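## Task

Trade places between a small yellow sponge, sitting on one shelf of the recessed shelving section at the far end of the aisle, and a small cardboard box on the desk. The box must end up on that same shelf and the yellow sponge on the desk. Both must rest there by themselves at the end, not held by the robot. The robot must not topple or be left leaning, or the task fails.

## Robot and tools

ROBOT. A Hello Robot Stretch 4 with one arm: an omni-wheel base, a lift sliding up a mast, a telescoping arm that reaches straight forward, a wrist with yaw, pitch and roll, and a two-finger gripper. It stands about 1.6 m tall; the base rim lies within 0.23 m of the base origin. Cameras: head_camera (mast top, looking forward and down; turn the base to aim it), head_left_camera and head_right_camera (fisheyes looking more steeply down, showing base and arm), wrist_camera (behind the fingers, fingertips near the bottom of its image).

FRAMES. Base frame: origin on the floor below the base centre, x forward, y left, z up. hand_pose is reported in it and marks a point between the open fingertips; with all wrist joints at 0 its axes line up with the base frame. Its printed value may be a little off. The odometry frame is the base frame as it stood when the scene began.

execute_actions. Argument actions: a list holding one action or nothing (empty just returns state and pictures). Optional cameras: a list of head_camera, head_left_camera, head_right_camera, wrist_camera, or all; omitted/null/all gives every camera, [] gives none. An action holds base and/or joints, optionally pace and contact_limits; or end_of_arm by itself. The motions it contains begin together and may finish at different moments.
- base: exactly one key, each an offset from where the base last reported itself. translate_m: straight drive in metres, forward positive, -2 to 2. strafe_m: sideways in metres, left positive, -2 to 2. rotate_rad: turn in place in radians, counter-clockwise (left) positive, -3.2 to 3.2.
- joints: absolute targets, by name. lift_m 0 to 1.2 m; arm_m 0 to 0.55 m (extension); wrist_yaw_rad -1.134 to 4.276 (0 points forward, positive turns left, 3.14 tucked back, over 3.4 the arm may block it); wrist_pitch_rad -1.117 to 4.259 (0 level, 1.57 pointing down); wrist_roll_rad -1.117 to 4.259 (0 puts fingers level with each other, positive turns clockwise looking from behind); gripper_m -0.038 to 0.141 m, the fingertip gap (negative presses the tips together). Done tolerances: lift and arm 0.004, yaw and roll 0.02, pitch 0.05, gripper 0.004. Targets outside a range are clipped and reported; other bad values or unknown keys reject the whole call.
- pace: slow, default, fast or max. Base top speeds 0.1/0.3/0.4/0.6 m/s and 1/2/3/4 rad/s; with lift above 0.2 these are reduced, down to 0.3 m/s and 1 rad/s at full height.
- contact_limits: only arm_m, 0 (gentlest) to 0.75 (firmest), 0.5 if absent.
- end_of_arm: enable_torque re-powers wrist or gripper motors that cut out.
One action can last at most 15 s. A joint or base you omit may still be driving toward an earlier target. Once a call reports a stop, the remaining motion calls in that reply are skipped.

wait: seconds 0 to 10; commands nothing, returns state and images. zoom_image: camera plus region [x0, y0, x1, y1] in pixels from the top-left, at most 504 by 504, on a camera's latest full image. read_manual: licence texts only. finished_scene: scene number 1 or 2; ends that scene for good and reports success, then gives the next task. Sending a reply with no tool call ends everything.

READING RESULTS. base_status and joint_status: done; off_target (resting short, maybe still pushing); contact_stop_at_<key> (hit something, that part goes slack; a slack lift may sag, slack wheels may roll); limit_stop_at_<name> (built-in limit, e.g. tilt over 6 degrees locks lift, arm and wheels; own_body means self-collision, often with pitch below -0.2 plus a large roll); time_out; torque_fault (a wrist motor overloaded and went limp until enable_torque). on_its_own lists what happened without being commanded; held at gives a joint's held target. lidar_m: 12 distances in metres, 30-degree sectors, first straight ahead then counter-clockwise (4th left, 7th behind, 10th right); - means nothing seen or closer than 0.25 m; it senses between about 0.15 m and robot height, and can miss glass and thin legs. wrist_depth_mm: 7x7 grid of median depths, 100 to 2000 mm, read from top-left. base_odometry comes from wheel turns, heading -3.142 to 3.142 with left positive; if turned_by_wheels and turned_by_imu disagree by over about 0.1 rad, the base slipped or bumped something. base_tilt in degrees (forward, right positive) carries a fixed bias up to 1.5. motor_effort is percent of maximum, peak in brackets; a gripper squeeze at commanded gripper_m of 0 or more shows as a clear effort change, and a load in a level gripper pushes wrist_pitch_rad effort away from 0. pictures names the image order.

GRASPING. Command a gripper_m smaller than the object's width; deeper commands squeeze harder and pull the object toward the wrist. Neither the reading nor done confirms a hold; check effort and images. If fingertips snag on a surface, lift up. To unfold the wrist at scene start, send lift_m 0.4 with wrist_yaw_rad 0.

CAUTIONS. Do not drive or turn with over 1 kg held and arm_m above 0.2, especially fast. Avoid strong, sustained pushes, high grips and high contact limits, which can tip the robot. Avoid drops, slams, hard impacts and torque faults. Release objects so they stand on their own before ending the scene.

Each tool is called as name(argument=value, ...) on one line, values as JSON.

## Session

execute_actions(actions=[])

Scene clock: 0.00 s.
base_odometry: x=+0.000 y=+0.000 heading=+0.000 (m, m, rad; odometry frame)
turned_by_wheels: +0.000 (rad since the last result)
turned_by_imu: +0.000 (rad since the last result)
base_tilt: forward=-0.6 right=-0.9 (deg)
lidar_m: 1.03 2.65 2.74 1.40 1.29 1.66 1.12 1.01 1.04 1.38 0.71 0.77
base_status: not commanded
joint_positions: lift_m=+0.223 arm_m=+0.000 wrist_yaw_rad=+3.139 wrist_pitch_rad=+0.011 wrist_roll_rad=-0.004 gripper_m=+0.057
joint_status: not commanded
motor_effort: lift_m=+20 arm_m=-1 wrist_yaw_rad=-1 wrist_pitch_rad=-6 wrist_roll_rad=+0 gripper_m=+0 wheel_0=+0 wheel_1=+0 wheel_2=+1 (%)
hand_pose: x=-0.1171 y=+0.0883 z=+0.3977 quat_wxyz=(+0.001, -0.006, -0.002, +1.000) (m; base frame)
wrist_depth_mm: - 133 133 1366 1708 - - / - 110 135 1430 1708 - - / - 119 144 1464 1708 - - / 137 137 1182 1464 1756 - - / 609 1118 1182 1464 1756 - - / 609 1098 195 1308 191 1308 1366 / 517 878 904 108 946 878 960
pictures: head_camera, head_left_camera, head_right_camera, wrist_camera
Images, in order (width x height): head_camera 420x560, head_left_camera 420x672, head_right_camera 420x672, wrist_camera 616x392.

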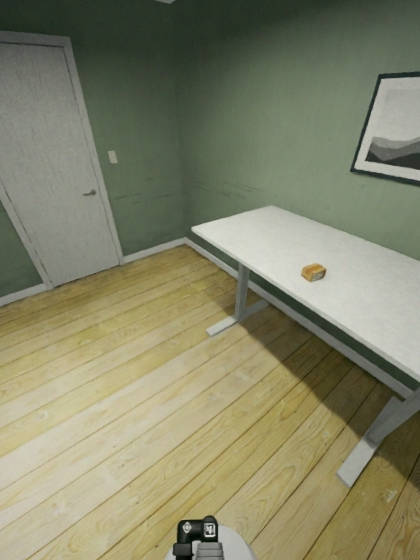

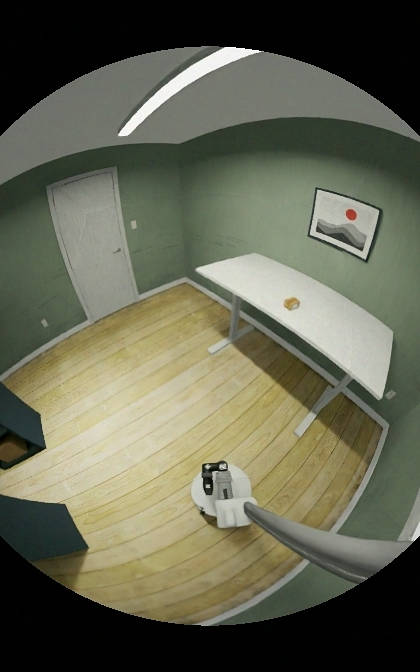

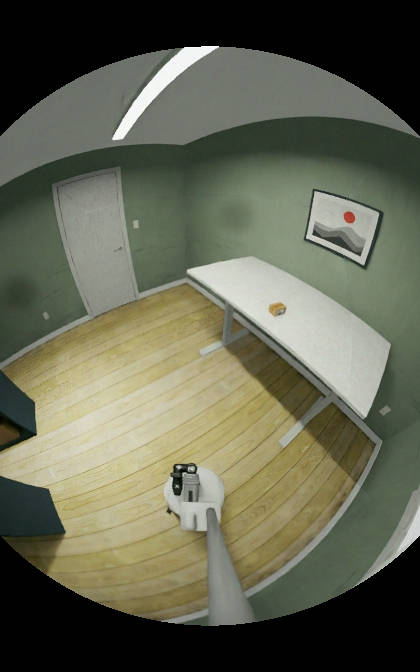

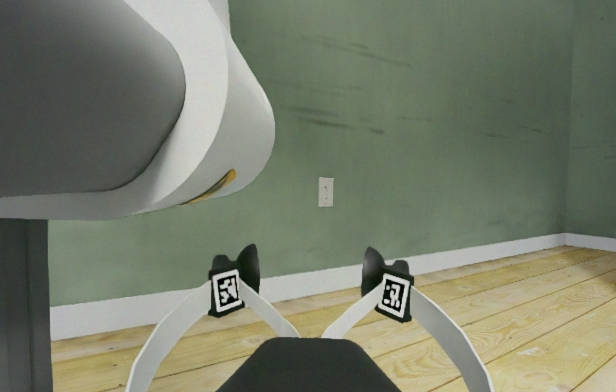

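execute_actions(actions=[{"base":{"rotate_rad":-0.93},"joints":{"lift_m":0.95,"wrist_yaw_rad":0,"gripper_m":0.13,"wrist_pitch_rad":0.35},"pace":"fast"}], cameras=["head_camera","wrist_camera"])

Scene clock: 6.50 s.
base_odometry: x=+0.000 y=+0.000 heading=-0.930 (m, m, rad; odometry frame)
turned_by_wheels: -0.930 (rad since the last result)
turned_by_imu: -0.929 (rad since the last result)
base_tilt: forward=-0.5 right=-1.0 (deg)
lidar_m: 0.72 0.77 1.12 2.65 1.86 1.36 1.32 1.47 1.08 0.99 1.03 0.75
base_status: done
joint_positions: lift_m=+0.950 arm_m=+0.000 wrist_yaw_rad=+0.000 wrist_pitch_rad=+0.352 wrist_roll_rad=-0.004 gripper_m=+0.130
joint_status: all done
motor_effort: lift_m=+24(28) arm_m=-1(1) wrist_yaw_rad=-2(7) wrist_pitch_rad=-6(4) wrist_roll_rad=+0(0) gripper_m=+0(2) wheel_0=+2(8) wheel_1=+1(12) wheel_2=+0(10) (%)
hand_pose: x=+0.4419 y=-0.0873 z=+1.0284 quat_wxyz=(+0.985, -0.002, +0.175, +0.000) (m; base frame)
wrist_depth_mm: 1255 1255 1205 1229 1205 1160 1160 / 1308 1255 1255 1281 1255 1229 1182 / 699 809 809 831 946 1281 1308 / 609 609 603 580 585 1430 1397 / 1537 1537 1537 1499 1464 1464 1430 / 1618 1661 1576 1618 1576 1537 1430 / 1366 1397 1464 108 1464 1464 1397
pictures: head_camera, wrist_camera
Images, in order (width x height): head_camera 420x560, wrist_camera 616x392.

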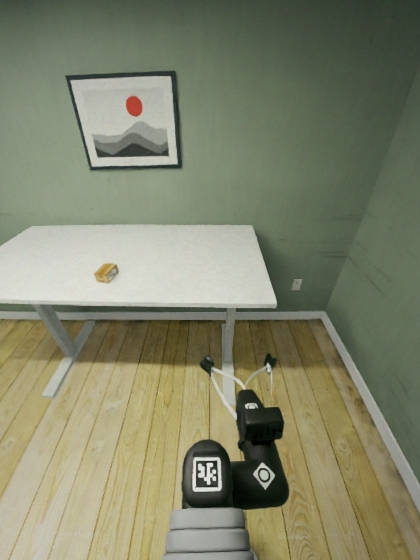

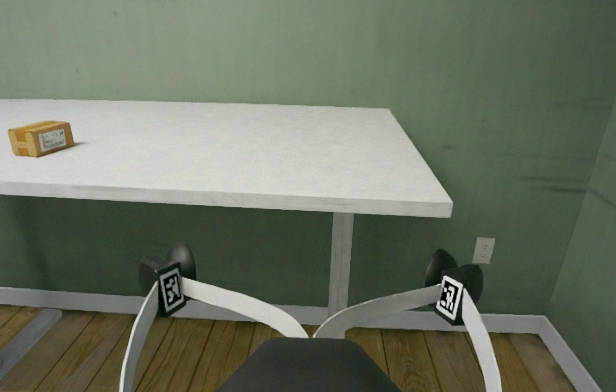

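execute_actions(actions=[{"base":{"strafe_m":0.56},"joints":{"arm_m":0.33},"pace":"fast"}], cameras=["head_camera","wrist_camera"])

Scene clock: 14.30 s.
base_odometry: x=+0.449 y=+0.335 heading=-0.930 (m, m, rad; odometry frame)
turned_by_wheels: +0.000 (rad since the last result)
turned_by_imu: +0.001 (rad since the last result)
base_tilt: forward=-0.6 right=-1.0 (deg)
lidar_m: 0.75 0.78 2.17 2.08 2.25 1.45 1.29 1.39 1.66 1.57 1.08 0.77
base_status: done
joint_positions: lift_m=+0.950 arm_m=+0.329 wrist_yaw_rad=+0.000 wrist_pitch_rad=+0.352 wrist_roll_rad=-0.004 gripper_m=+0.130
joint_status: all done
motor_effort: lift_m=+24(24) arm_m=+5(7) wrist_yaw_rad=-1(0) wrist_pitch_rad=-3(7) wrist_roll_rad=+0(0) gripper_m=+2(1) wheel_0=+3(10) wheel_1=-2(11) wheel_2=+1(1) (%)
hand_pose: x=+0.7708 y=-0.0874 z=+1.0284 quat_wxyz=(+0.985, -0.002, +0.175, +0.000) (m; base frame)
wrist_depth_mm: 960 917 931 917 904 891 891 / 1008 991 976 960 960 931 917 / 778 778 798 820 842 866 866 / 512 517 521 525 535 544 549 / 382 387 389 359 394 402 402 / 303 293 285 314 291 291 317 / 278 272 271 108 265 259 264
pictures: head_camera, wrist_camera
Images, in order (width x height): head_camera 420x560, wrist_camera 616x392.

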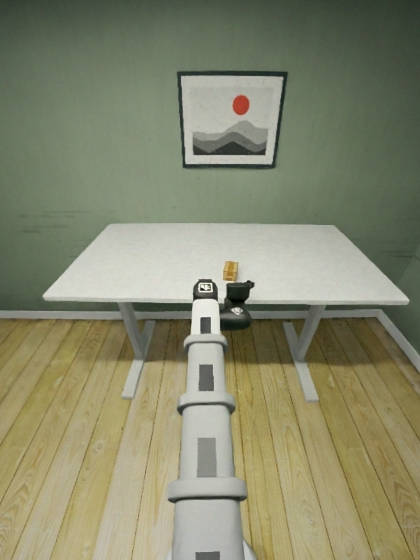

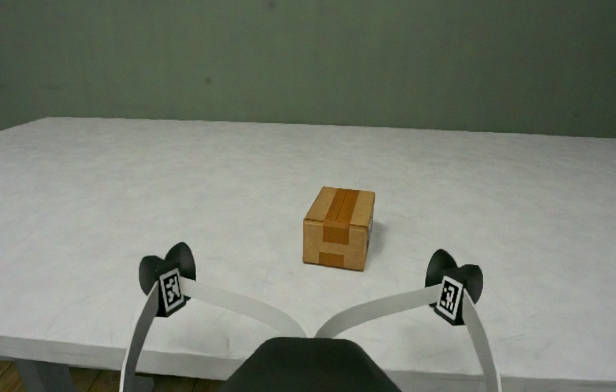

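execute_actions(actions=[{"joints":{"arm_m":0.5,"lift_m":0.9,"wrist_yaw_rad":-0.11}}], cameras=["wrist_camera"])

Scene clock: 18.20 s.
base_odometry: x=+0.449 y=+0.335 heading=-0.930 (m, m, rad; odometry frame)
turned_by_wheels: +0.000 (rad since the last result)
turned_by_imu: +0.001 (rad since the last result)
base_tilt: forward=-0.7 right=-0.9 (deg)
lidar_m: 0.74 0.81 2.15 2.10 2.21 1.41 1.29 1.38 1.67 1.56 1.07 0.80
base_status: not commanded
joint_positions: lift_m=+0.900 arm_m=+0.499 wrist_yaw_rad=-0.110 wrist_pitch_rad=+0.352 wrist_roll_rad=-0.004 gripper_m=+0.130
joint_status: all done
motor_effort: lift_m=+16(23) arm_m=+5(4) wrist_yaw_rad=-1(5) wrist_pitch_rad=-4(7) wrist_roll_rad=+0(0) gripper_m=+3(0) wheel_0=+3(3) wheel_1=-2(2) wheel_2=+1(1) (%)
hand_pose: x=+0.9295 y=-0.1166 z=+0.9791 quat_wxyz=(+0.983, +0.008, +0.175, -0.054) (m; base frame)
wrist_depth_mm: 732 750 759 768 768 788 778 / 778 788 809 809 820 820 854 / 597 603 609 615 640 654 668 / 387 394 397 404 407 413 421 / 289 293 296 204 300 303 304 / 229 224 198 181 220 221 239 / 193 191 195 108 200 196 200
pictures: wrist_camera
Images, in order (width x height): wrist_camera 616x392.

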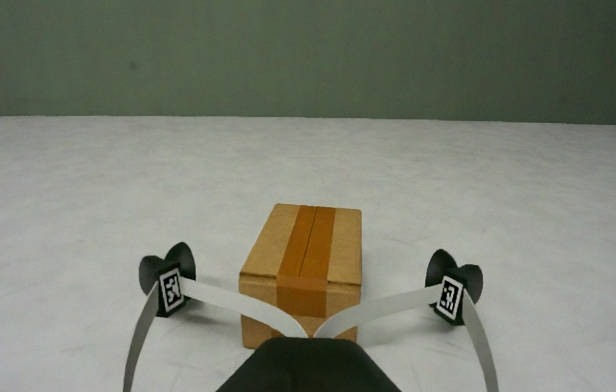

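execute_actions(actions=[{"joints":{"gripper_m":0.01}}], cameras=[])

execute_actions(actions=[{"joints":{"lift_m":0.935}}], cameras=["wrist_camera"])

Scene clock: 21.70 s.
base_odometry: x=+0.449 y=+0.335 heading=-0.930 (m, m, rad; odometry frame)
turned_by_wheels: +0.000 (rad since the last result)
turned_by_imu: +0.001 (rad since the last result)
base_tilt: forward=-0.6 right=-0.9 (deg)
lidar_m: 0.76 0.81 2.18 2.10 2.23 1.41 1.30 1.36 1.68 1.56 1.06 0.80
base_status: not commanded
joint_positions: lift_m=+0.900 arm_m=+0.499 wrist_yaw_rad=-0.110 wrist_pitch_rad=+0.353 wrist_roll_rad=-0.004 gripper_m=+0.010
joint_status: all done
motor_effort: lift_m=+15(16) arm_m=+5(5) wrist_yaw_rad=-1(1) wrist_pitch_rad=-7(7) wrist_roll_rad=+0(0) gripper_m=-21(21) wheel_0=+3(3) wheel_1=-2(2) wheel_2=+1(1) (%)
hand_pose: x=+0.9294 y=-0.1166 z=+0.9789 quat_wxyz=(+0.983, +0.008, +0.175, -0.054) (m; base frame)
wrist_depth_mm: 741 750 750 768 778 778 798 / 778 778 809 809 820 842 831 / 591 597 597 609 627 654 668 / 384 389 399 399 407 410 415 / 287 289 296 193 300 303 304 / 227 222 179 169 179 239 238 / 192 186 194 108 196 189 199
pictures: none
No camera images: the call's "cameras" was empty. Leave "cameras" out to get every camera's image.

Scene clock: 22.67 s.
base_odometry: x=+0.449 y=+0.335 heading=-0.930 (m, m, rad; odometry frame)
turned_by_wheels: +0.000 (rad since the last result)
turned_by_imu: +0.000 (rad since the last result)
base_tilt: forward=-0.6 right=-1.0 (deg)
lidar_m: 0.75 0.81 2.17 2.09 2.23 1.42 1.29 1.35 1.65 1.57 1.08 0.78
base_status: not commanded
joint_positions: lift_m=+0.935 arm_m=+0.499 wrist_yaw_rad=-0.110 wrist_pitch_rad=+0.353 wrist_roll_rad=-0.004 gripper_m=+0.010
joint_status: all done
motor_effort: lift_m=+25(25) arm_m=+5(5) wrist_yaw_rad=-1(2) wrist_pitch_rad=-8(9) wrist_roll_rad=+0(0) gripper_m=-17(18) wheel_0=+3(3) wheel_1=-2(2) wheel_2=+0(1) (%)
hand_pose: x=+0.9294 y=-0.1166 z=+1.0131 quat_wxyz=(+0.983, +0.008, +0.175, -0.054) (m; base frame)
wrist_depth_mm: 732 750 759 759 778 798 788 / 778 778 798 798 831 831 842 / 723 732 741 741 759 778 809 / 469 473 484 496 500 504 508 / 351 353 355 194 364 366 370 / 277 268 179 169 179 291 290 / 234 226 234 109 239 230 244
pictures: wrist_camera
Images, in order (width x height): wrist_camera 616x392.

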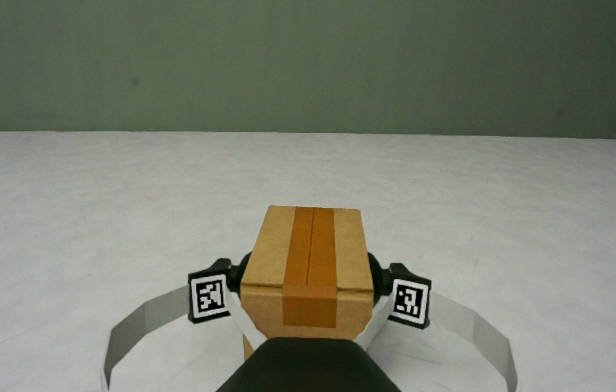

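execute_actions(actions=[{"base":{"rotate_rad":3.12},"joints":{"arm_m":0,"wrist_yaw_rad":0.3}}], cameras=["head_camera","head_left_camera"])

Scene clock: 27.80 s.
base_odometry: x=+0.449 y=+0.335 heading=+2.190 (m, m, rad; odometry frame)
turned_by_wheels: +3.120 (rad since the last result)
turned_by_imu: +3.127 (rad since the last result)
base_tilt: forward=-0.6 right=-1.0 (deg)
lidar_m: 1.29 1.35 1.68 1.54 1.10 0.79 0.73 0.78 2.19 2.12 2.21 1.45
base_status: done
joint_positions: lift_m=+0.935 arm_m=+0.001 wrist_yaw_rad=+0.300 wrist_pitch_rad=+0.353 wrist_roll_rad=-0.004 gripper_m=+0.010
joint_status: all done
motor_effort: lift_m=+24(25) arm_m=-5(8) wrist_yaw_rad=-1(7) wrist_pitch_rad=-8(9) wrist_roll_rad=+0(0) gripper_m=-20(19) wheel_0=-1(8) wheel_1=+0(6) wheel_2=-1(8) (%)
hand_pose: x=+0.4564 y=-0.0034 z=+1.0131 quat_wxyz=(+0.973, -0.028, +0.173, +0.148) (m; base frame)
wrist_depth_mm: 1618 - - 1008 946 - - / 1661 - - 1060 1025 - - / 1756 - - 1118 1078 - 1618 / 1756 - - 1182 1499 - 1499 / 1756 - - 195 1182 - 1430 / 1661 1661 179 169 179 1708 1366 / 1464 1366 1397 108 1430 1397 1336
pictures: head_camera, head_left_camera
Images, in order (width x height): head_camera 420x560, head_left_camera 420x672.

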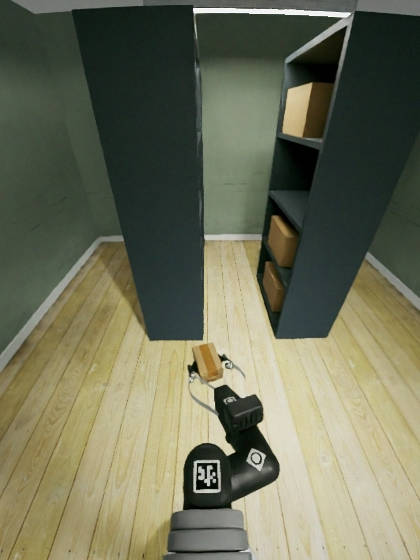

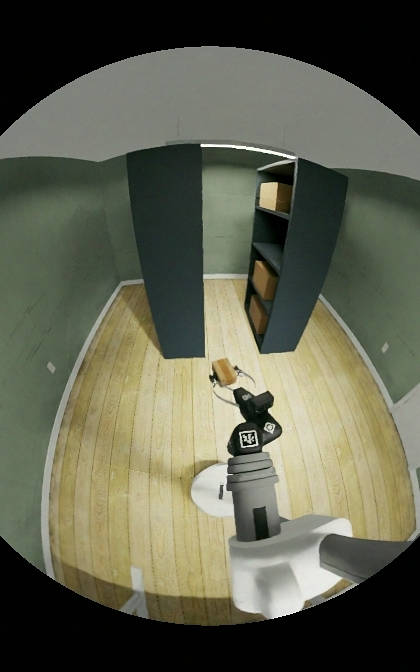

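execute_actions(actions=[{"base":{"strafe_m":-0.265},"joints":{"lift_m":0.6},"pace":"fast"}], cameras=["head_camera"])

execute_actions(actions=[{"base":{"translate_m":1.0},"pace":"max"}], cameras=["head_camera"])

Scene clock: 32.03 s.
base_odometry: x=+0.665 y=+0.489 heading=+2.190 (m, m, rad; odometry frame)
turned_by_wheels: +0.000 (rad since the last result)
turned_by_imu: +0.002 (rad since the last result)
base_tilt: forward=-0.6 right=-0.9 (deg)
lidar_m: 1.32 1.33 1.93 1.85 1.10 0.80 0.76 0.82 1.89 1.82 1.95 1.36
base_status: done
joint_positions: lift_m=+0.600 arm_m=+0.001 wrist_yaw_rad=+0.300 wrist_pitch_rad=+0.353 wrist_roll_rad=-0.004 gripper_m=+0.010
joint_status: all done
motor_effort: lift_m=+16(22) arm_m=-5(6) wrist_yaw_rad=-1(2) wrist_pitch_rad=-8(10) wrist_roll_rad=+0(0) gripper_m=-18(20) wheel_0=+0(9) wheel_1=+2(11) wheel_2=-1(1) (%)
hand_pose: x=+0.4563 y=-0.0035 z=+0.6788 quat_wxyz=(+0.973, -0.028, +0.173, +0.147) (m; base frame)
wrist_depth_mm: 1808 - 1078 1060 - - 1160 / 1921 - 1118 1138 - - 878 / 1983 - 1229 1160 - - 904 / 1921 - 1308 1182 - 1863 946 / 1499 1537 1366 194 1537 1397 991 / 1160 1160 179 169 179 1138 1078 / 991 960 1008 108 1025 976 1042
pictures: head_camera
Images, in order (width x height): head_camera 420x560.

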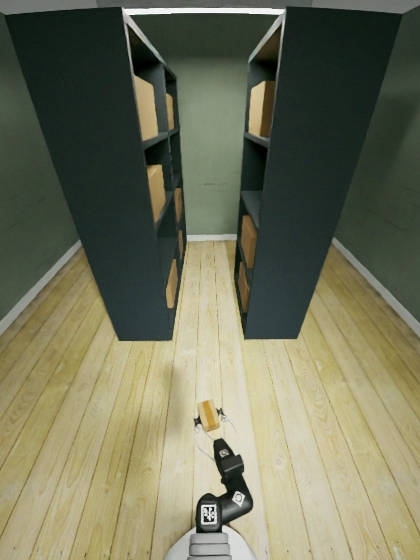

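Scene clock: 35.60 s.
base_odometry: x=+0.084 y=+1.303 heading=+2.190 (m, m, rad; odometry frame)
turned_by_wheels: +0.000 (rad since the last result)
turned_by_imu: +0.001 (rad since the last result)
base_tilt: forward=-0.6 right=-0.9 (deg)
lidar_m: 1.11 0.43 0.44 1.82 1.95 1.86 2.14 2.68 1.93 1.88 0.43 0.44
base_status: done
joint_positions: lift_m=+0.600 arm_m=+0.001 wrist_yaw_rad=+0.300 wrist_pitch_rad=+0.353 wrist_roll_rad=-0.004 gripper_m=+0.010
joint_status: not commanded
motor_effort: lift_m=+18(17) arm_m=-5(5) wrist_yaw_rad=-1(1) wrist_pitch_rad=-9(8) wrist_roll_rad=+0(0) gripper_m=-21(23) wheel_0=+1(7) wheel_1=+0(6) wheel_2=+2(13) (%)
hand_pose: x=+0.4563 y=-0.0035 z=+0.6786 quat_wxyz=(+0.973, -0.028, +0.173, +0.147) (m; base frame)
wrist_depth_mm: 788 991 946 976 1661 1576 1499 / 798 1025 1008 1025 1708 1661 1618 / 820 976 1042 1138 1863 1756 798 / 668 691 768 1042 1983 1863 820 / 508 539 831 195 1537 1537 904 / 415 477 180 168 179 1008 891 / 732 640 732 108 1025 946 668
pictures: head_camera
Images, in order (width x height): head_camera 420x560.

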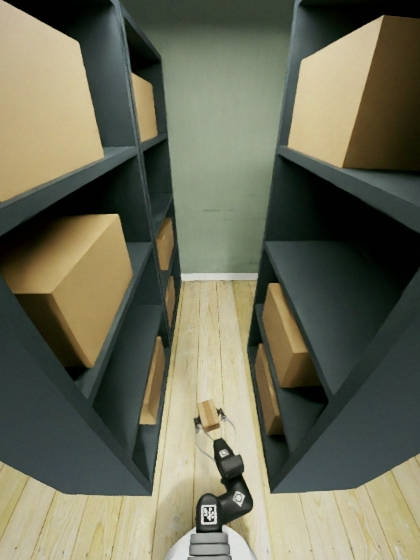

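execute_actions(actions=[{"base":{"translate_m":1.5},"pace":"fast"}], cameras=["head_right_camera"])

Scene clock: 42.20 s.
base_odometry: x=-0.787 y=+2.524 heading=+2.191 (m, m, rad; odometry frame)
turned_by_wheels: +0.000 (rad since the last result)
turned_by_imu: +0.002 (rad since the last result)
base_tilt: forward=-0.6 right=-1.0 (deg)
lidar_m: 0.65 0.39 0.28 0.25 0.28 0.37 1.20 0.47 0.42 0.75 0.77 0.71
base_status: done
joint_positions: lift_m=+0.600 arm_m=+0.001 wrist_yaw_rad=+0.300 wrist_pitch_rad=+0.353 wrist_roll_rad=-0.004 gripper_m=+0.010
joint_status: not commanded
motor_effort: lift_m=+18(18) arm_m=-5(5) wrist_yaw_rad=-1(1) wrist_pitch_rad=-8(6) wrist_roll_rad=+0(0) gripper_m=-20(18) wheel_0=+1(10) wheel_1=+1(9) wheel_2=+1(13) (%)
hand_pose: x=+0.4563 y=-0.0035 z=+0.6786 quat_wxyz=(+0.973, -0.028, +0.173, +0.147) (m; base frame)
wrist_depth_mm: 449 433 433 399 370 345 332 / 404 449 459 427 394 366 342 / 366 484 484 445 413 382 357 / 375 512 521 459 430 402 375 / 387 521 539 195 449 421 397 / 387 445 179 169 180 436 418 / 707 634 647 108 517 477 436
pictures: head_right_camera
Images, in order (width x height): head_right_camera 420x672.

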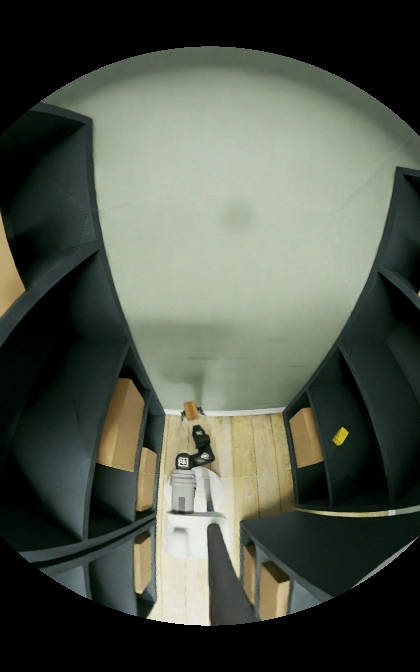

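execute_actions(actions=[{"base":{"rotate_rad":-1.6},"joints":{"wrist_yaw_rad":0.15,"lift_m":0.57}}], cameras=["head_camera","wrist_camera"])

Scene clock: 46.47 s.
base_odometry: x=-0.787 y=+2.524 heading=+0.591 (m, m, rad; odometry frame)
turned_by_wheels: -1.600 (rad since the last result)
turned_by_imu: -1.600 (rad since the last result)
base_tilt: forward=-0.6 right=-0.9 (deg)
lidar_m: 0.75 0.78 0.70 0.65 0.39 0.27 0.25 0.29 0.38 1.02 0.48 0.40
base_status: done
joint_positions: lift_m=+0.570 arm_m=+0.001 wrist_yaw_rad=+0.150 wrist_pitch_rad=+0.353 wrist_roll_rad=-0.004 gripper_m=+0.010
joint_status: all done
motor_effort: lift_m=+17(19) arm_m=-5(5) wrist_yaw_rad=-1(5) wrist_pitch_rad=-8(10) wrist_roll_rad=+0(0) gripper_m=-19(17) wheel_0=+2(7) wheel_1=+0(7) wheel_2=+2(8) (%)
hand_pose: x=+0.4526 y=-0.0460 z=+0.6488 quat_wxyz=(+0.982, -0.015, +0.175, +0.074) (m; base frame)
wrist_depth_mm: 831 960 931 891 866 530 375 / 854 991 960 960 904 504 373 / 831 946 960 976 891 496 366 / 707 654 621 627 634 525 357 / 798 809 820 194 569 544 347 / 798 732 179 168 179 439 338 / 854 809 759 108 707 492 330
pictures: head_camera, wrist_camera
Images, in order (width x height): head_camera 420x560, wrist_camera 616x392.

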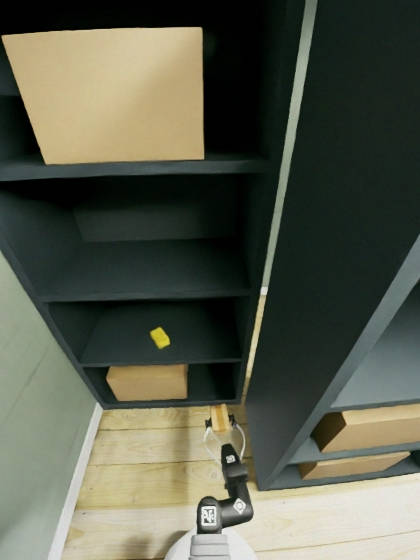

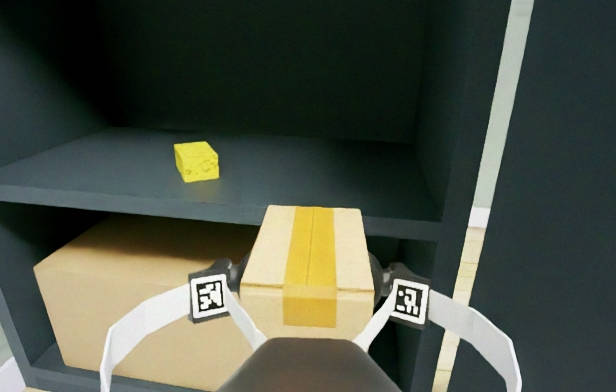

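execute_actions(actions=[{"base":{"translate_m":0.045},"joints":{"arm_m":0.44,"wrist_yaw_rad":0.2},"pace":"fast"}], cameras=["head_camera","wrist_camera"])

Scene clock: 50.00 s.
base_odometry: x=-0.750 y=+2.549 heading=+0.591 (m, m, rad; odometry frame)
turned_by_wheels: +0.000 (rad since the last result)
turned_by_imu: +0.001 (rad since the last result)
base_tilt: forward=-0.5 right=-0.9 (deg)
lidar_m: 0.70 0.72 0.70 0.66 0.48 0.33 0.31 0.32 0.46 1.16 0.40 0.36
base_status: done
joint_positions: lift_m=+0.570 arm_m=+0.439 wrist_yaw_rad=+0.200 wrist_pitch_rad=+0.353 wrist_roll_rad=-0.004 gripper_m=+0.010
joint_status: all done
motor_effort: lift_m=+16(17) arm_m=+5(9) wrist_yaw_rad=-1(4) wrist_pitch_rad=-9(10) wrist_roll_rad=+0(0) gripper_m=-19(22) wheel_0=+1(6) wheel_1=+1(5) wheel_2=+1(12) (%)
hand_pose: x=+0.8926 y=-0.0319 z=+0.6488 quat_wxyz=(+0.980, -0.019, +0.175, +0.099) (m; base frame)
wrist_depth_mm: 525 500 469 452 433 415 264 / 554 525 500 480 449 433 258 / 591 559 525 508 477 427 252 / 597 574 554 521 508 407 244 / 445 452 459 194 466 387 236 / 353 343 180 169 180 301 236 / 298 290 300 109 304 285 228
pictures: head_camera, wrist_camera
Images, in order (width x height): head_camera 420x560, wrist_camera 616x392.

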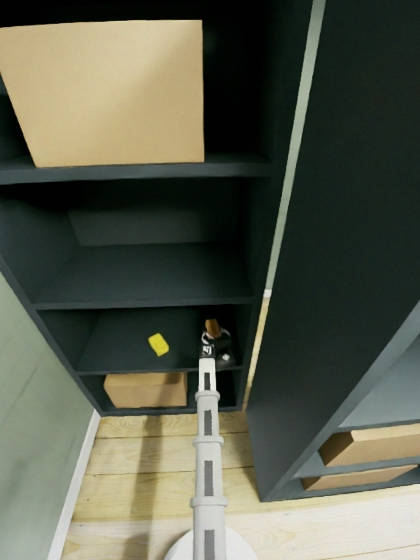

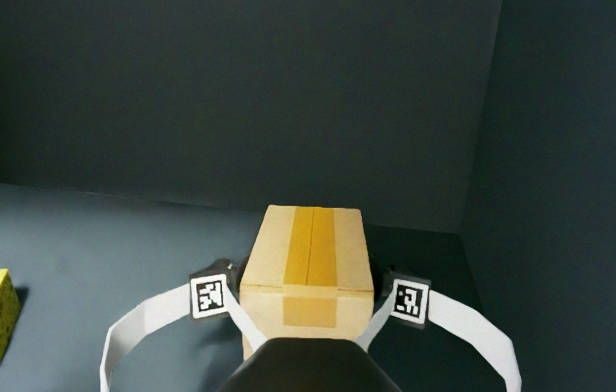

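execute_actions(actions=[{"joints":{"lift_m":0.486}}], cameras=[])

execute_actions(actions=[{"joints":{"gripper_m":0.12}}], cameras=["wrist_camera"])

execute_actions(actions=[{"joints":{"arm_m":0.25},"pace":"fast"}], cameras=["head_camera","wrist_camera"])

zoom_image(camera="head_camera", region=[80,300,260,420])

Scene clock: 54.60 s.
base_odometry: x=-0.750 y=+2.549 heading=+0.591 (m, m, rad; odometry frame)
turned_by_wheels: +0.000 (rad since the last result)
turned_by_imu: +0.002 (rad since the last result)
base_tilt: forward=-0.6 right=-1.0 (deg)
lidar_m: 0.71 0.74 0.69 0.67 0.48 0.33 0.31 0.32 0.44 1.18 0.41 0.37
base_status: not commanded
joint_positions: lift_m=+0.486 arm_m=+0.439 wrist_yaw_rad=+0.200 wrist_pitch_rad=+0.353 wrist_roll_rad=-0.004 gripper_m=+0.010
joint_status: all done
motor_effort: lift_m=+16(18) arm_m=+5(5) wrist_yaw_rad=-1(1) wrist_pitch_rad=-8(10) wrist_roll_rad=+0(0) gripper_m=-20(20) wheel_0=+1(1) wheel_1=+1(1) wheel_2=+1(0) (%)
hand_pose: x=+0.8926 y=-0.0319 z=+0.5648 quat_wxyz=(+0.980, -0.019, +0.175, +0.099) (m; base frame)
wrist_depth_mm: 521 496 473 452 433 410 264 / 554 521 496 477 455 433 258 / 580 549 521 508 484 427 251 / 389 397 402 404 410 366 244 / 291 294 300 193 306 307 236 / 231 224 179 169 179 242 232 / 196 189 196 108 200 193 203
pictures: none
No camera images: the call's "cameras" was empty. Leave "cameras" out to get every camera's image.

Scene clock: 56.57 s.
base_odometry: x=-0.750 y=+2.549 heading=+0.591 (m, m, rad; odometry frame)
turned_by_wheels: +0.000 (rad since the last result)
turned_by_imu: +0.001 (rad since the last result)
base_tilt: forward=-0.6 right=-1.0 (deg)
lidar_m: 0.68 0.75 0.72 0.65 0.48 0.32 0.30 0.33 0.45 1.17 0.40 0.36
base_status: not commanded
joint_positions: lift_m=+0.486 arm_m=+0.439 wrist_yaw_rad=+0.200 wrist_pitch_rad=+0.352 wrist_roll_rad=-0.004 gripper_m=+0.120
joint_status: all done
motor_effort: lift_m=+17(16) arm_m=+5(5) wrist_yaw_rad=-1(1) wrist_pitch_rad=-7(10) wrist_roll_rad=+0(0) gripper_m=+2(17) wheel_0=+1(1) wheel_1=+1(1) wheel_2=+1(0) (%)
hand_pose: x=+0.8927 y=-0.0319 z=+0.5650 quat_wxyz=(+0.980, -0.019, +0.174, +0.099) (m; base frame)
wrist_depth_mm: 521 492 473 455 433 410 265 / 554 530 500 480 452 430 260 / 574 554 525 504 477 433 250 / 397 399 404 410 415 364 245 / 294 298 300 208 290 309 236 / 234 226 220 183 224 232 234 / 196 191 198 108 200 200 204
pictures: wrist_camera
Images, in order (width x height): wrist_camera 616x392.

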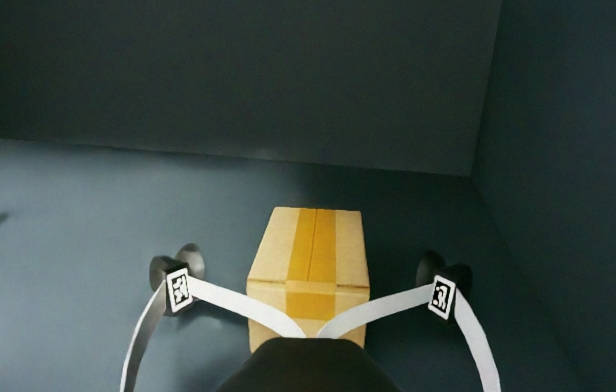

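Scene clock: 57.97 s.
base_odometry: x=-0.750 y=+2.549 heading=+0.591 (m, m, rad; odometry frame)
turned_by_wheels: +0.000 (rad since the last result)
turned_by_imu: +0.001 (rad since the last result)
base_tilt: forward=-0.5 right=-0.9 (deg)
lidar_m: 0.68 0.76 0.71 0.66 0.47 0.35 0.32 0.32 0.46 1.16 0.40 0.34
base_status: not commanded
joint_positions: lift_m=+0.486 arm_m=+0.251 wrist_yaw_rad=+0.200 wrist_pitch_rad=+0.352 wrist_roll_rad=-0.004 gripper_m=+0.120
joint_status: all done
motor_effort: lift_m=+16(16) arm_m=-5(8) wrist_yaw_rad=-1(1) wrist_pitch_rad=-6(7) wrist_roll_rad=+0(0) gripper_m=-1(3) wheel_0=+1(1) wheel_1=+1(1) wheel_2=+1(0) (%)
hand_pose: x=+0.7046 y=-0.0319 z=+0.5650 quat_wxyz=(+0.980, -0.019, +0.174, +0.099) (m; base frame)
wrist_depth_mm: 715 691 654 627 609 500 277 / 750 732 691 654 627 473 270 / 609 615 627 634 647 445 262 / 382 392 404 382 366 382 255 / 315 303 303 304 307 310 246 / 508 477 282 270 260 246 240 / 427 415 492 108 759 329 251
pictures: head_camera, wrist_camera
Images, in order (width x height): head_camera 420x560, wrist_camera 616x392.

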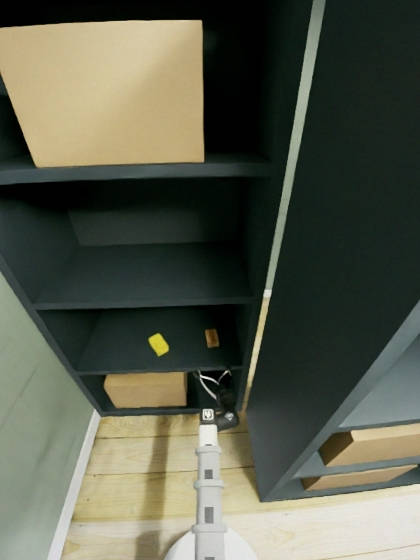

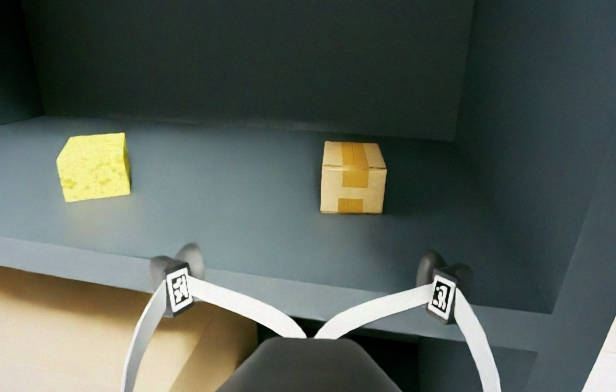

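Region (80, 300, 260, 420) of head_camera's 420x560 image, scaled by 2.800, with more detail than that image has.

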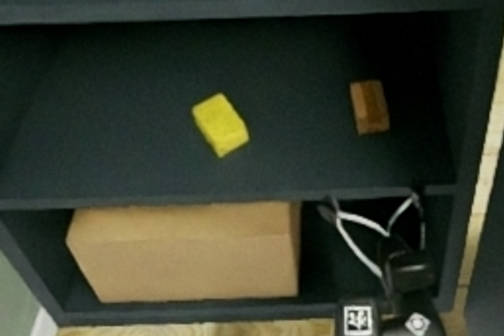

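execute_actions(actions=[{"base":{"strafe_m":0.165},"joints":{"arm_m":0.41,"wrist_yaw_rad":0.65,"lift_m":0.565,"gripper_m":0.13}}], cameras=["head_camera","wrist_camera"])

Scene clock: 66.50 s.
base_odometry: x=-0.842 y=+2.686 heading=+0.591 (m, m, rad; odometry frame)
turned_by_wheels: +0.000 (rad since the last result)
turned_by_imu: +0.002 (rad since the last result)
base_tilt: forward=-0.5 right=-1.0 (deg)
lidar_m: 0.71 0.73 0.52 0.48 0.49 0.34 0.30 0.32 0.47 1.20 0.49 0.61
base_status: done
joint_positions: lift_m=+0.565 arm_m=+0.409 wrist_yaw_rad=+0.650 wrist_pitch_rad=+0.352 wrist_roll_rad=-0.004 gripper_m=+0.130
joint_status: all done
motor_effort: lift_m=+25(26) arm_m=+5(7) wrist_yaw_rad=-1(4) wrist_pitch_rad=-5(7) wrist_roll_rad=+0(0) gripper_m=+2(2) wheel_0=+1(9) wheel_1=+1(10) wheel_2=+0(0) (%)
hand_pose: x=+0.8485 y=+0.0943 z=+0.6434 quat_wxyz=(+0.933, -0.058, +0.165, +0.315) (m; base frame)
wrist_depth_mm: 418 500 591 569 477 424 387 / 427 508 621 591 504 439 394 / 445 525 661 634 525 459 410 / 455 530 603 615 539 480 427 / 436 442 452 459 462 455 436 / 351 338 329 291 332 334 362 / 298 290 296 109 298 297 303
pictures: head_camera, wrist_camera
Images, in order (width x height): head_camera 420x560, wrist_camera 616x392.

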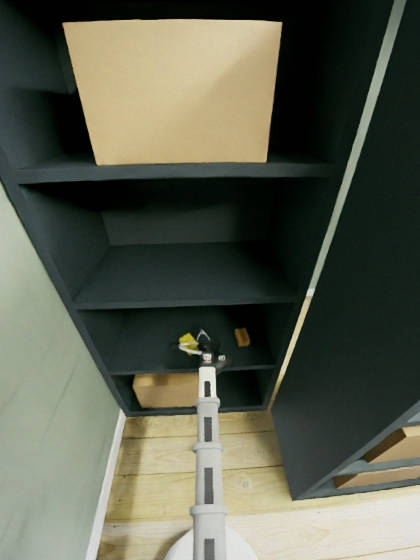

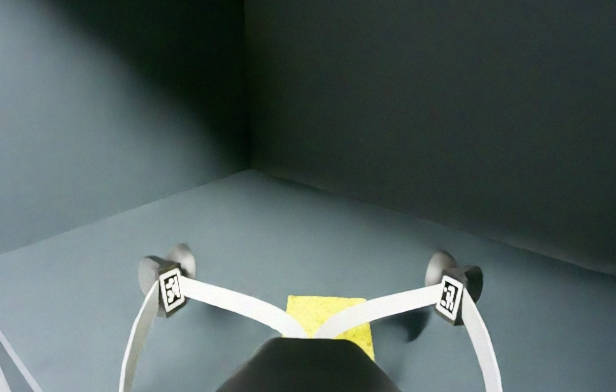

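execute_actions(actions=[{"joints":{"lift_m":0.483,"wrist_yaw_rad":0.62}}], cameras=["wrist_camera"])

Scene clock: 69.60 s.
base_odometry: x=-0.842 y=+2.686 heading=+0.591 (m, m, rad; odometry frame)
turned_by_wheels: +0.000 (rad since the last result)
turned_by_imu: +0.001 (rad since the last result)
base_tilt: forward=-0.5 right=-1.0 (deg)
lidar_m: 0.70 0.72 0.53 0.48 0.49 0.34 0.30 0.33 0.48 1.20 0.49 0.58
base_status: not commanded
joint_positions: lift_m=+0.483 arm_m=+0.409 wrist_yaw_rad=+0.620 wrist_pitch_rad=+0.352 wrist_roll_rad=-0.004 gripper_m=+0.130
joint_status: all done
motor_effort: lift_m=+16(22) arm_m=+5(5) wrist_yaw_rad=-2(4) wrist_pitch_rad=-5(6) wrist_roll_rad=+0(0) gripper_m=+1(3) wheel_0=+1(1) wheel_1=+1(1) wheel_2=+0(0) (%)
hand_pose: x=+0.8511 y=+0.0863 z=+0.5621 quat_wxyz=(+0.937, -0.055, +0.166, +0.301) (m; base frame)
wrist_depth_mm: 424 504 609 549 473 421 384 / 436 521 634 585 496 436 394 / 452 525 609 569 521 459 407 / 392 394 397 404 407 410 410 / 289 293 296 213 286 300 306 / 230 223 216 186 213 220 238 / 201 191 195 108 196 196 200
pictures: wrist_camera
Images, in order (width x height): wrist_camera 616x392.

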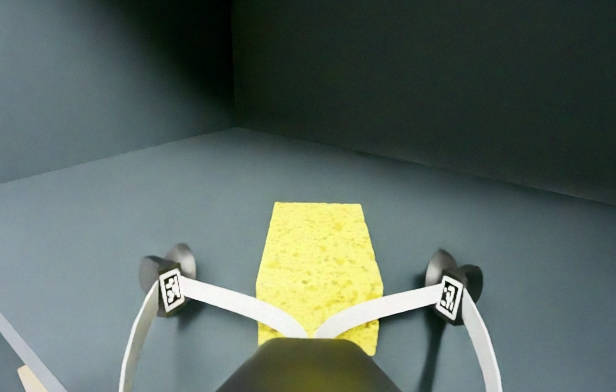

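execute_actions(actions=[{"joints":{"gripper_m":0.015}}], cameras=[])

execute_actions(actions=[{"joints":{"lift_m":0.515}}], cameras=[])

execute_actions(actions=[{"base":{"strafe_m":0.2},"joints":{"arm_m":0,"wrist_yaw_rad":0.3},"pace":"fast"}], cameras=["wrist_camera"])

Scene clock: 74.13 s.
base_odometry: x=-0.842 y=+2.686 heading=+0.591 (m, m, rad; odometry frame)
turned_by_wheels: +0.000 (rad since the last result)
turned_by_imu: +0.002 (rad since the last result)
base_tilt: forward=-0.6 right=-1.1 (deg)
lidar_m: 0.68 0.72 0.53 0.48 0.48 0.34 0.28 0.32 0.44 1.23 0.49 0.59
base_status: not commanded
joint_positions: lift_m=+0.483 arm_m=+0.409 wrist_yaw_rad=+0.620 wrist_pitch_rad=+0.352 wrist_roll_rad=-0.004 gripper_m=+0.015
joint_status: all done
motor_effort: lift_m=+16(16) arm_m=+5(5) wrist_yaw_rad=-2(2) wrist_pitch_rad=-5(6) wrist_roll_rad=+0(0) gripper_m=-20(18) wheel_0=+1(1) wheel_1=+1(1) wheel_2=+0(0) (%)
hand_pose: x=+0.8511 y=+0.0863 z=+0.5621 quat_wxyz=(+0.937, -0.055, +0.166, +0.301) (m; base frame)
wrist_depth_mm: 427 508 603 554 480 421 384 / 439 517 640 580 500 439 394 / 455 530 609 569 521 462 407 / 392 394 402 404 413 413 413 / 287 293 296 205 300 304 303 / 229 221 180 176 180 238 237 / 201 191 194 108 195 189 200
pictures: none
No camera images: the call's "cameras" was empty. Leave "cameras" out to get every camera's image.

Scene clock: 75.07 s.
base_odometry: x=-0.842 y=+2.686 heading=+0.591 (m, m, rad; odometry frame)
turned_by_wheels: +0.000 (rad since the last result)
turned_by_imu: +0.000 (rad since the last result)
base_tilt: forward=-0.6 right=-0.9 (deg)
lidar_m: 0.70 0.72 0.54 0.49 0.48 0.33 0.32 0.32 0.43 1.19 0.51 0.57
base_status: not commanded
joint_positions: lift_m=+0.515 arm_m=+0.409 wrist_yaw_rad=+0.620 wrist_pitch_rad=+0.352 wrist_roll_rad=-0.004 gripper_m=+0.015
joint_status: all done
motor_effort: lift_m=+25(25) arm_m=+5(5) wrist_yaw_rad=-2(2) wrist_pitch_rad=-7(5) wrist_roll_rad=+0(0) gripper_m=-19(17) wheel_0=+1(1) wheel_1=+1(1) wheel_2=+0(0) (%)
hand_pose: x=+0.8511 y=+0.0863 z=+0.5934 quat_wxyz=(+0.937, -0.055, +0.166, +0.301) (m; base frame)
wrist_depth_mm: 421 504 609 549 484 421 384 / 436 517 634 580 500 439 392 / 452 544 647 609 521 459 410 / 439 473 480 484 492 459 424 / 345 351 355 204 357 362 366 / 276 266 180 176 180 287 286 / 236 229 231 109 236 228 245
pictures: none
No camera images: the call's "cameras" was empty. Leave "cameras" out to get every camera's image.

Scene clock: 77.00 s.
base_odometry: x=-0.953 y=+2.852 heading=+0.591 (m, m, rad; odometry frame)
turned_by_wheels: +0.000 (rad since the last result)
turned_by_imu: +0.000 (rad since the last result)
base_tilt: forward=-0.6 right=-1.0 (deg)
lidar_m: 0.69 0.48 0.31 0.30 0.31 0.35 0.31 0.32 0.49 1.15 0.66 0.75
base_status: done
joint_positions: lift_m=+0.515 arm_m=+0.001 wrist_yaw_rad=+0.300 wrist_pitch_rad=+0.352 wrist_roll_rad=-0.004 gripper_m=+0.015
joint_status: all done
motor_effort: lift_m=+24(24) arm_m=-5(5) wrist_yaw_rad=-1(8) wrist_pitch_rad=-7(5) wrist_roll_rad=+0(0) gripper_m=-18(18) wheel_0=+1(13) wheel_1=-2(12) wheel_2=+0(0) (%)
hand_pose: x=+0.4564 y=-0.0035 z=+0.5934 quat_wxyz=(+0.973, -0.028, +0.173, +0.147) (m; base frame)
wrist_depth_mm: 387 488 609 854 809 759 723 / 397 504 634 917 842 798 750 / 410 521 621 750 778 788 768 / 415 549 564 517 496 500 508 / 424 554 634 204 699 691 854 / 436 512 180 176 180 580 917 / 439 597 732 108 591 544 831
pictures: wrist_camera
Images, in order (width x height): wrist_camera 616x392.

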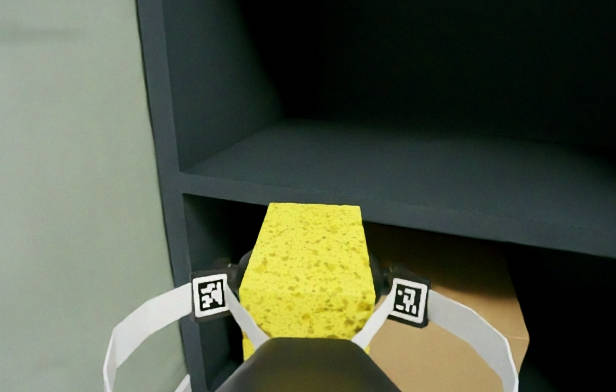

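execute_actions(actions=[{"base":{"rotate_rad":-1.585},"joints":{"lift_m":0.35}}], cameras=["head_camera","head_left_camera"])

Scene clock: 80.33 s.
base_odometry: x=-0.953 y=+2.852 heading=-0.994 (m, m, rad; odometry frame)
turned_by_wheels: -1.585 (rad since the last result)
turned_by_imu: -1.586 (rad since the last result)
base_tilt: forward=-0.6 right=-1.0 (deg)
lidar_m: 1.15 0.66 0.75 0.68 0.45 0.33 0.30 0.30 0.35 0.31 0.34 0.43
base_status: done
joint_positions: lift_m=+0.350 arm_m=+0.001 wrist_yaw_rad=+0.300 wrist_pitch_rad=+0.352 wrist_roll_rad=-0.004 gripper_m=+0.015
joint_status: all done
motor_effort: lift_m=+16(22) arm_m=-5(5) wrist_yaw_rad=-1(2) wrist_pitch_rad=-6(8) wrist_roll_rad=+0(0) gripper_m=-19(18) wheel_0=+3(7) wheel_1=+0(3) wheel_2=+0(7) (%)
hand_pose: x=+0.4564 y=-0.0035 z=+0.4290 quat_wxyz=(+0.973, -0.028, +0.173, +0.147) (m; base frame)
wrist_depth_mm: 415 554 676 1182 - - 976 / 445 455 1281 1281 - - 1042 / 480 469 854 1336 - - 1078 / 512 500 759 1098 1464 1281 732 / 559 525 759 205 1060 1042 699 / 615 559 179 176 180 820 661 / 654 603 668 108 715 676 615
pictures: head_camera, head_left_camera
Images, in order (width x height): head_camera 420x560, head_left_camera 420x672.

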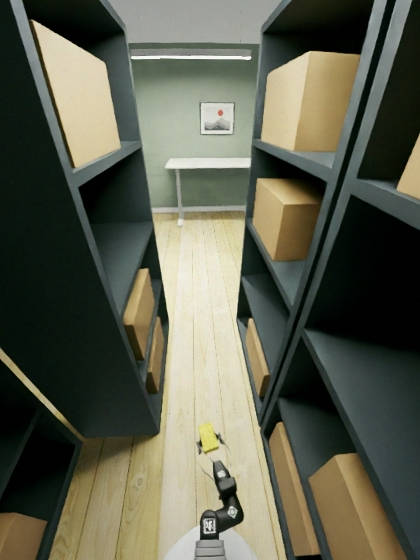

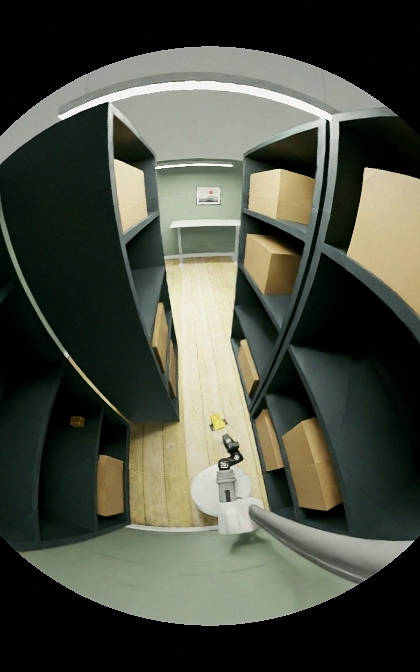

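execute_actions(actions=[{"base":{"translate_m":1.1},"pace":"max"}], cameras=["head_camera"])

Scene clock: 85.43 s.
base_odometry: x=-0.353 y=+1.930 heading=-0.993 (m, m, rad; odometry frame)
turned_by_wheels: +0.000 (rad since the last result)
turned_by_imu: +0.002 (rad since the last result)
base_tilt: forward=-0.7 right=-0.9 (deg)
lidar_m: 2.52 0.47 0.33 0.30 0.28 0.42 1.37 0.43 0.28 0.27 0.27 0.38
base_status: done
joint_positions: lift_m=+0.350 arm_m=+0.001 wrist_yaw_rad=+0.300 wrist_pitch_rad=+0.352 wrist_roll_rad=-0.004 gripper_m=+0.015
joint_status: not commanded
motor_effort: lift_m=+18(18) arm_m=-5(5) wrist_yaw_rad=-1(0) wrist_pitch_rad=-8(7) wrist_roll_rad=+0(0) gripper_m=-18(18) wheel_0=+1(8) wheel_1=+1(8) wheel_2=+2(13) (%)
hand_pose: x=+0.4564 y=-0.0035 z=+0.4289 quat_wxyz=(+0.973, -0.028, +0.173, +0.147) (m; base frame)
wrist_depth_mm: - - - - - - - / - - - - - - - / 1863 - - - - - - / 1397 1397 1430 1397 1430 1499 1499 / 1025 1060 1060 204 1060 1078 1078 / 820 778 179 176 180 842 854 / 683 691 699 108 699 683 715
pictures: head_camera
Images, in order (width x height): head_camera 420x560.

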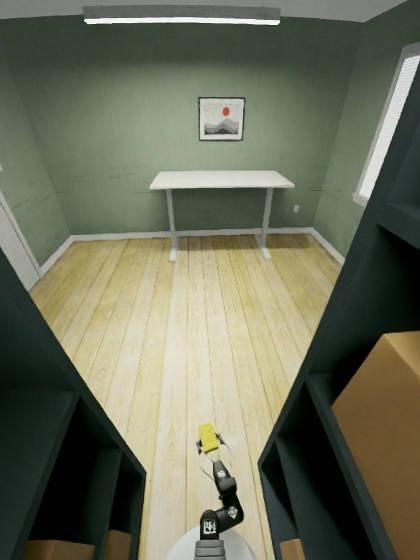

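execute_actions(actions=[{"base":{"translate_m":1.9},"joints":{"lift_m":0.935,"arm_m":0.38},"pace":"max"}], cameras=["head_camera","wrist_camera"])

Scene clock: 91.63 s.
base_odometry: x=+0.685 y=+0.339 heading=-0.993 (m, m, rad; odometry frame)
turned_by_wheels: +0.000 (rad since the last result)
turned_by_imu: +0.002 (rad since the last result)
base_tilt: forward=-0.6 right=-1.0 (deg)
lidar_m: 0.61 0.68 1.95 1.94 2.01 1.51 1.45 1.47 1.86 1.73 0.97 0.64
base_status: done
joint_positions: lift_m=+0.935 arm_m=+0.379 wrist_yaw_rad=+0.300 wrist_pitch_rad=+0.352 wrist_roll_rad=-0.004 gripper_m=+0.015
joint_status: all done
motor_effort: lift_m=+23(28) arm_m=+5(6) wrist_yaw_rad=-1(0) wrist_pitch_rad=-7(6) wrist_roll_rad=+0(0) gripper_m=-16(19) wheel_0=+0(7) wheel_1=+0(10) wheel_2=+0(14) (%)
hand_pose: x=+0.8346 y=-0.0035 z=+1.0135 quat_wxyz=(+0.973, -0.028, +0.173, +0.147) (m; base frame)
wrist_depth_mm: 931 878 809 759 723 668 640 / 1008 931 854 798 750 707 668 / 1025 732 750 768 759 741 691 / 477 480 484 496 500 504 512 / 355 357 359 205 366 370 375 / 281 271 180 176 179 291 291 / 236 235 236 108 240 232 244
pictures: head_camera, wrist_camera
Images, in order (width x height): head_camera 420x560, wrist_camera 616x392.

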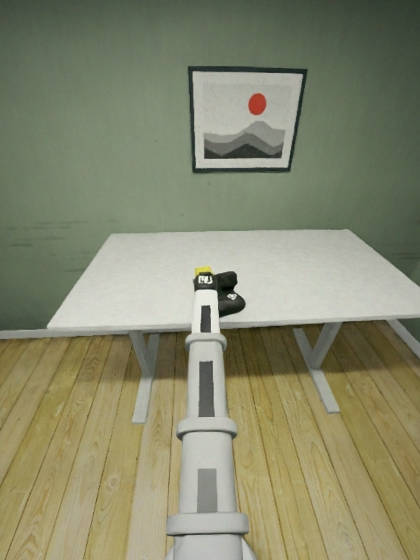

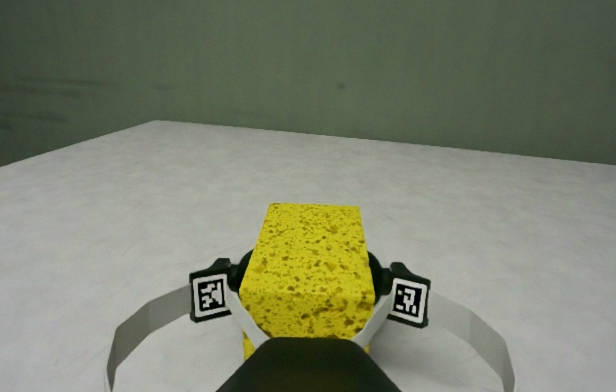

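execute_actions(actions=[{"joints":{"lift_m":0.902}}], cameras=[])

execute_actions(actions=[{"joints":{"gripper_m":0.115}}], cameras=[])

execute_actions(actions=[{"joints":{"arm_m":0.2,"lift_m":0.96},"pace":"fast"}], cameras=["wrist_camera"])

Scene clock: 94.60 s.
base_odometry: x=+0.685 y=+0.339 heading=-0.993 (m, m, rad; odometry frame)
turned_by_wheels: +0.000 (rad since the last result)
turned_by_imu: +0.001 (rad since the last result)
base_tilt: forward=-0.5 right=-1.0 (deg)
lidar_m: 0.64 0.65 1.92 1.94 2.01 1.54 1.45 1.46 1.85 1.71 0.94 0.67
base_status: not commanded
joint_positions: lift_m=+0.902 arm_m=+0.379 wrist_yaw_rad=+0.300 wrist_pitch_rad=+0.352 wrist_roll_rad=-0.004 gripper_m=+0.015
joint_status: all done
motor_effort: lift_m=+16(22) arm_m=+5(5) wrist_yaw_rad=-1(1) wrist_pitch_rad=-7(6) wrist_roll_rad=+0(0) gripper_m=-17(18) wheel_0=+0(0) wheel_1=+0(0) wheel_2=+0(0) (%)
hand_pose: x=+0.8346 y=-0.0035 z=+0.9811 quat_wxyz=(+0.973, -0.028, +0.173, +0.147) (m; base frame)
wrist_depth_mm: 931 878 809 759 715 683 647 / 991 917 842 798 768 707 676 / 609 615 615 621 647 661 683 / 394 402 404 410 415 418 424 / 296 297 300 204 306 306 309 / 234 224 179 176 180 243 242 / 196 195 196 108 199 192 204
pictures: none
No camera images: the call's "cameras" was empty. Leave "cameras" out to get every camera's image.

Scene clock: 96.43 s.
base_odometry: x=+0.685 y=+0.339 heading=-0.993 (m, m, rad; odometry frame)
turned_by_wheels: +0.000 (rad since the last result)
turned_by_imu: +0.001 (rad since the last result)
base_tilt: forward=-0.6 right=-0.9 (deg)
lidar_m: 0.63 0.67 1.97 1.93 2.03 1.49 1.46 1.46 1.87 1.71 0.92 0.65
base_status: not commanded
joint_positions: lift_m=+0.902 arm_m=+0.379 wrist_yaw_rad=+0.300 wrist_pitch_rad=+0.352 wrist_roll_rad=-0.004 gripper_m=+0.115
joint_status: all done
motor_effort: lift_m=+16(16) arm_m=+5(5) wrist_yaw_rad=-1(1) wrist_pitch_rad=-6(6) wrist_roll_rad=+0(0) gripper_m=+0(16) wheel_0=+0(0) wheel_1=+0(0) wheel_2=+0(0) (%)
hand_pose: x=+0.8346 y=-0.0035 z=+0.9811 quat_wxyz=(+0.973, -0.028, +0.173, +0.147) (m; base frame)
wrist_depth_mm: 960 866 809 768 723 676 634 / 991 904 866 809 750 715 676 / 603 615 621 627 640 661 691 / 397 402 404 410 413 421 427 / 294 298 301 216 290 307 310 / 234 226 220 189 196 234 243 / 196 194 198 108 199 199 204
pictures: none
No camera images: the call's "cameras" was empty. Leave "cameras" out to get every camera's image.

Scene clock: 97.80 s.
base_odometry: x=+0.685 y=+0.339 heading=-0.993 (m, m, rad; odometry frame)
turned_by_wheels: +0.000 (rad since the last result)
turned_by_imu: +0.000 (rad since the last result)
base_tilt: forward=-0.6 right=-0.9 (deg)
lidar_m: 0.63 0.67 1.93 1.93 2.01 1.50 1.47 1.47 1.85 1.73 0.96 0.69
base_status: not commanded
joint_positions: lift_m=+0.960 arm_m=+0.201 wrist_yaw_rad=+0.300 wrist_pitch_rad=+0.352 wrist_roll_rad=-0.004 gripper_m=+0.115
joint_status: all done
motor_effort: lift_m=+24(24) arm_m=-5(6) wrist_yaw_rad=-1(2) wrist_pitch_rad=-7(4) wrist_roll_rad=+0(0) gripper_m=+1(0) wheel_0=+0(0) wheel_1=+0(0) wheel_2=+0(0) (%)
hand_pose: x=+0.6564 y=-0.0035 z=+1.0384 quat_wxyz=(+0.973, -0.028, +0.173, +0.147) (m; base frame)
wrist_depth_mm: 1160 1042 991 931 866 831 798 / 1229 1118 1042 991 931 854 820 / 1336 946 842 842 878 891 854 / 535 544 554 559 564 580 580 / 399 404 407 413 377 418 421 / 330 309 301 327 303 317 330 / 1430 1098 289 108 276 272 277
pictures: wrist_camera
Images, in order (width x height): wrist_camera 616x392.

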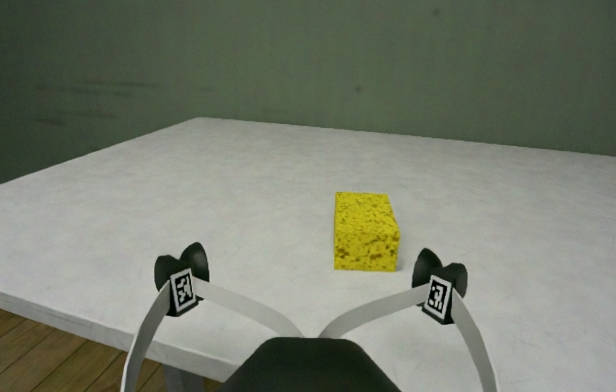

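finished_scene(scene=2)

The scene is finished: the task was done.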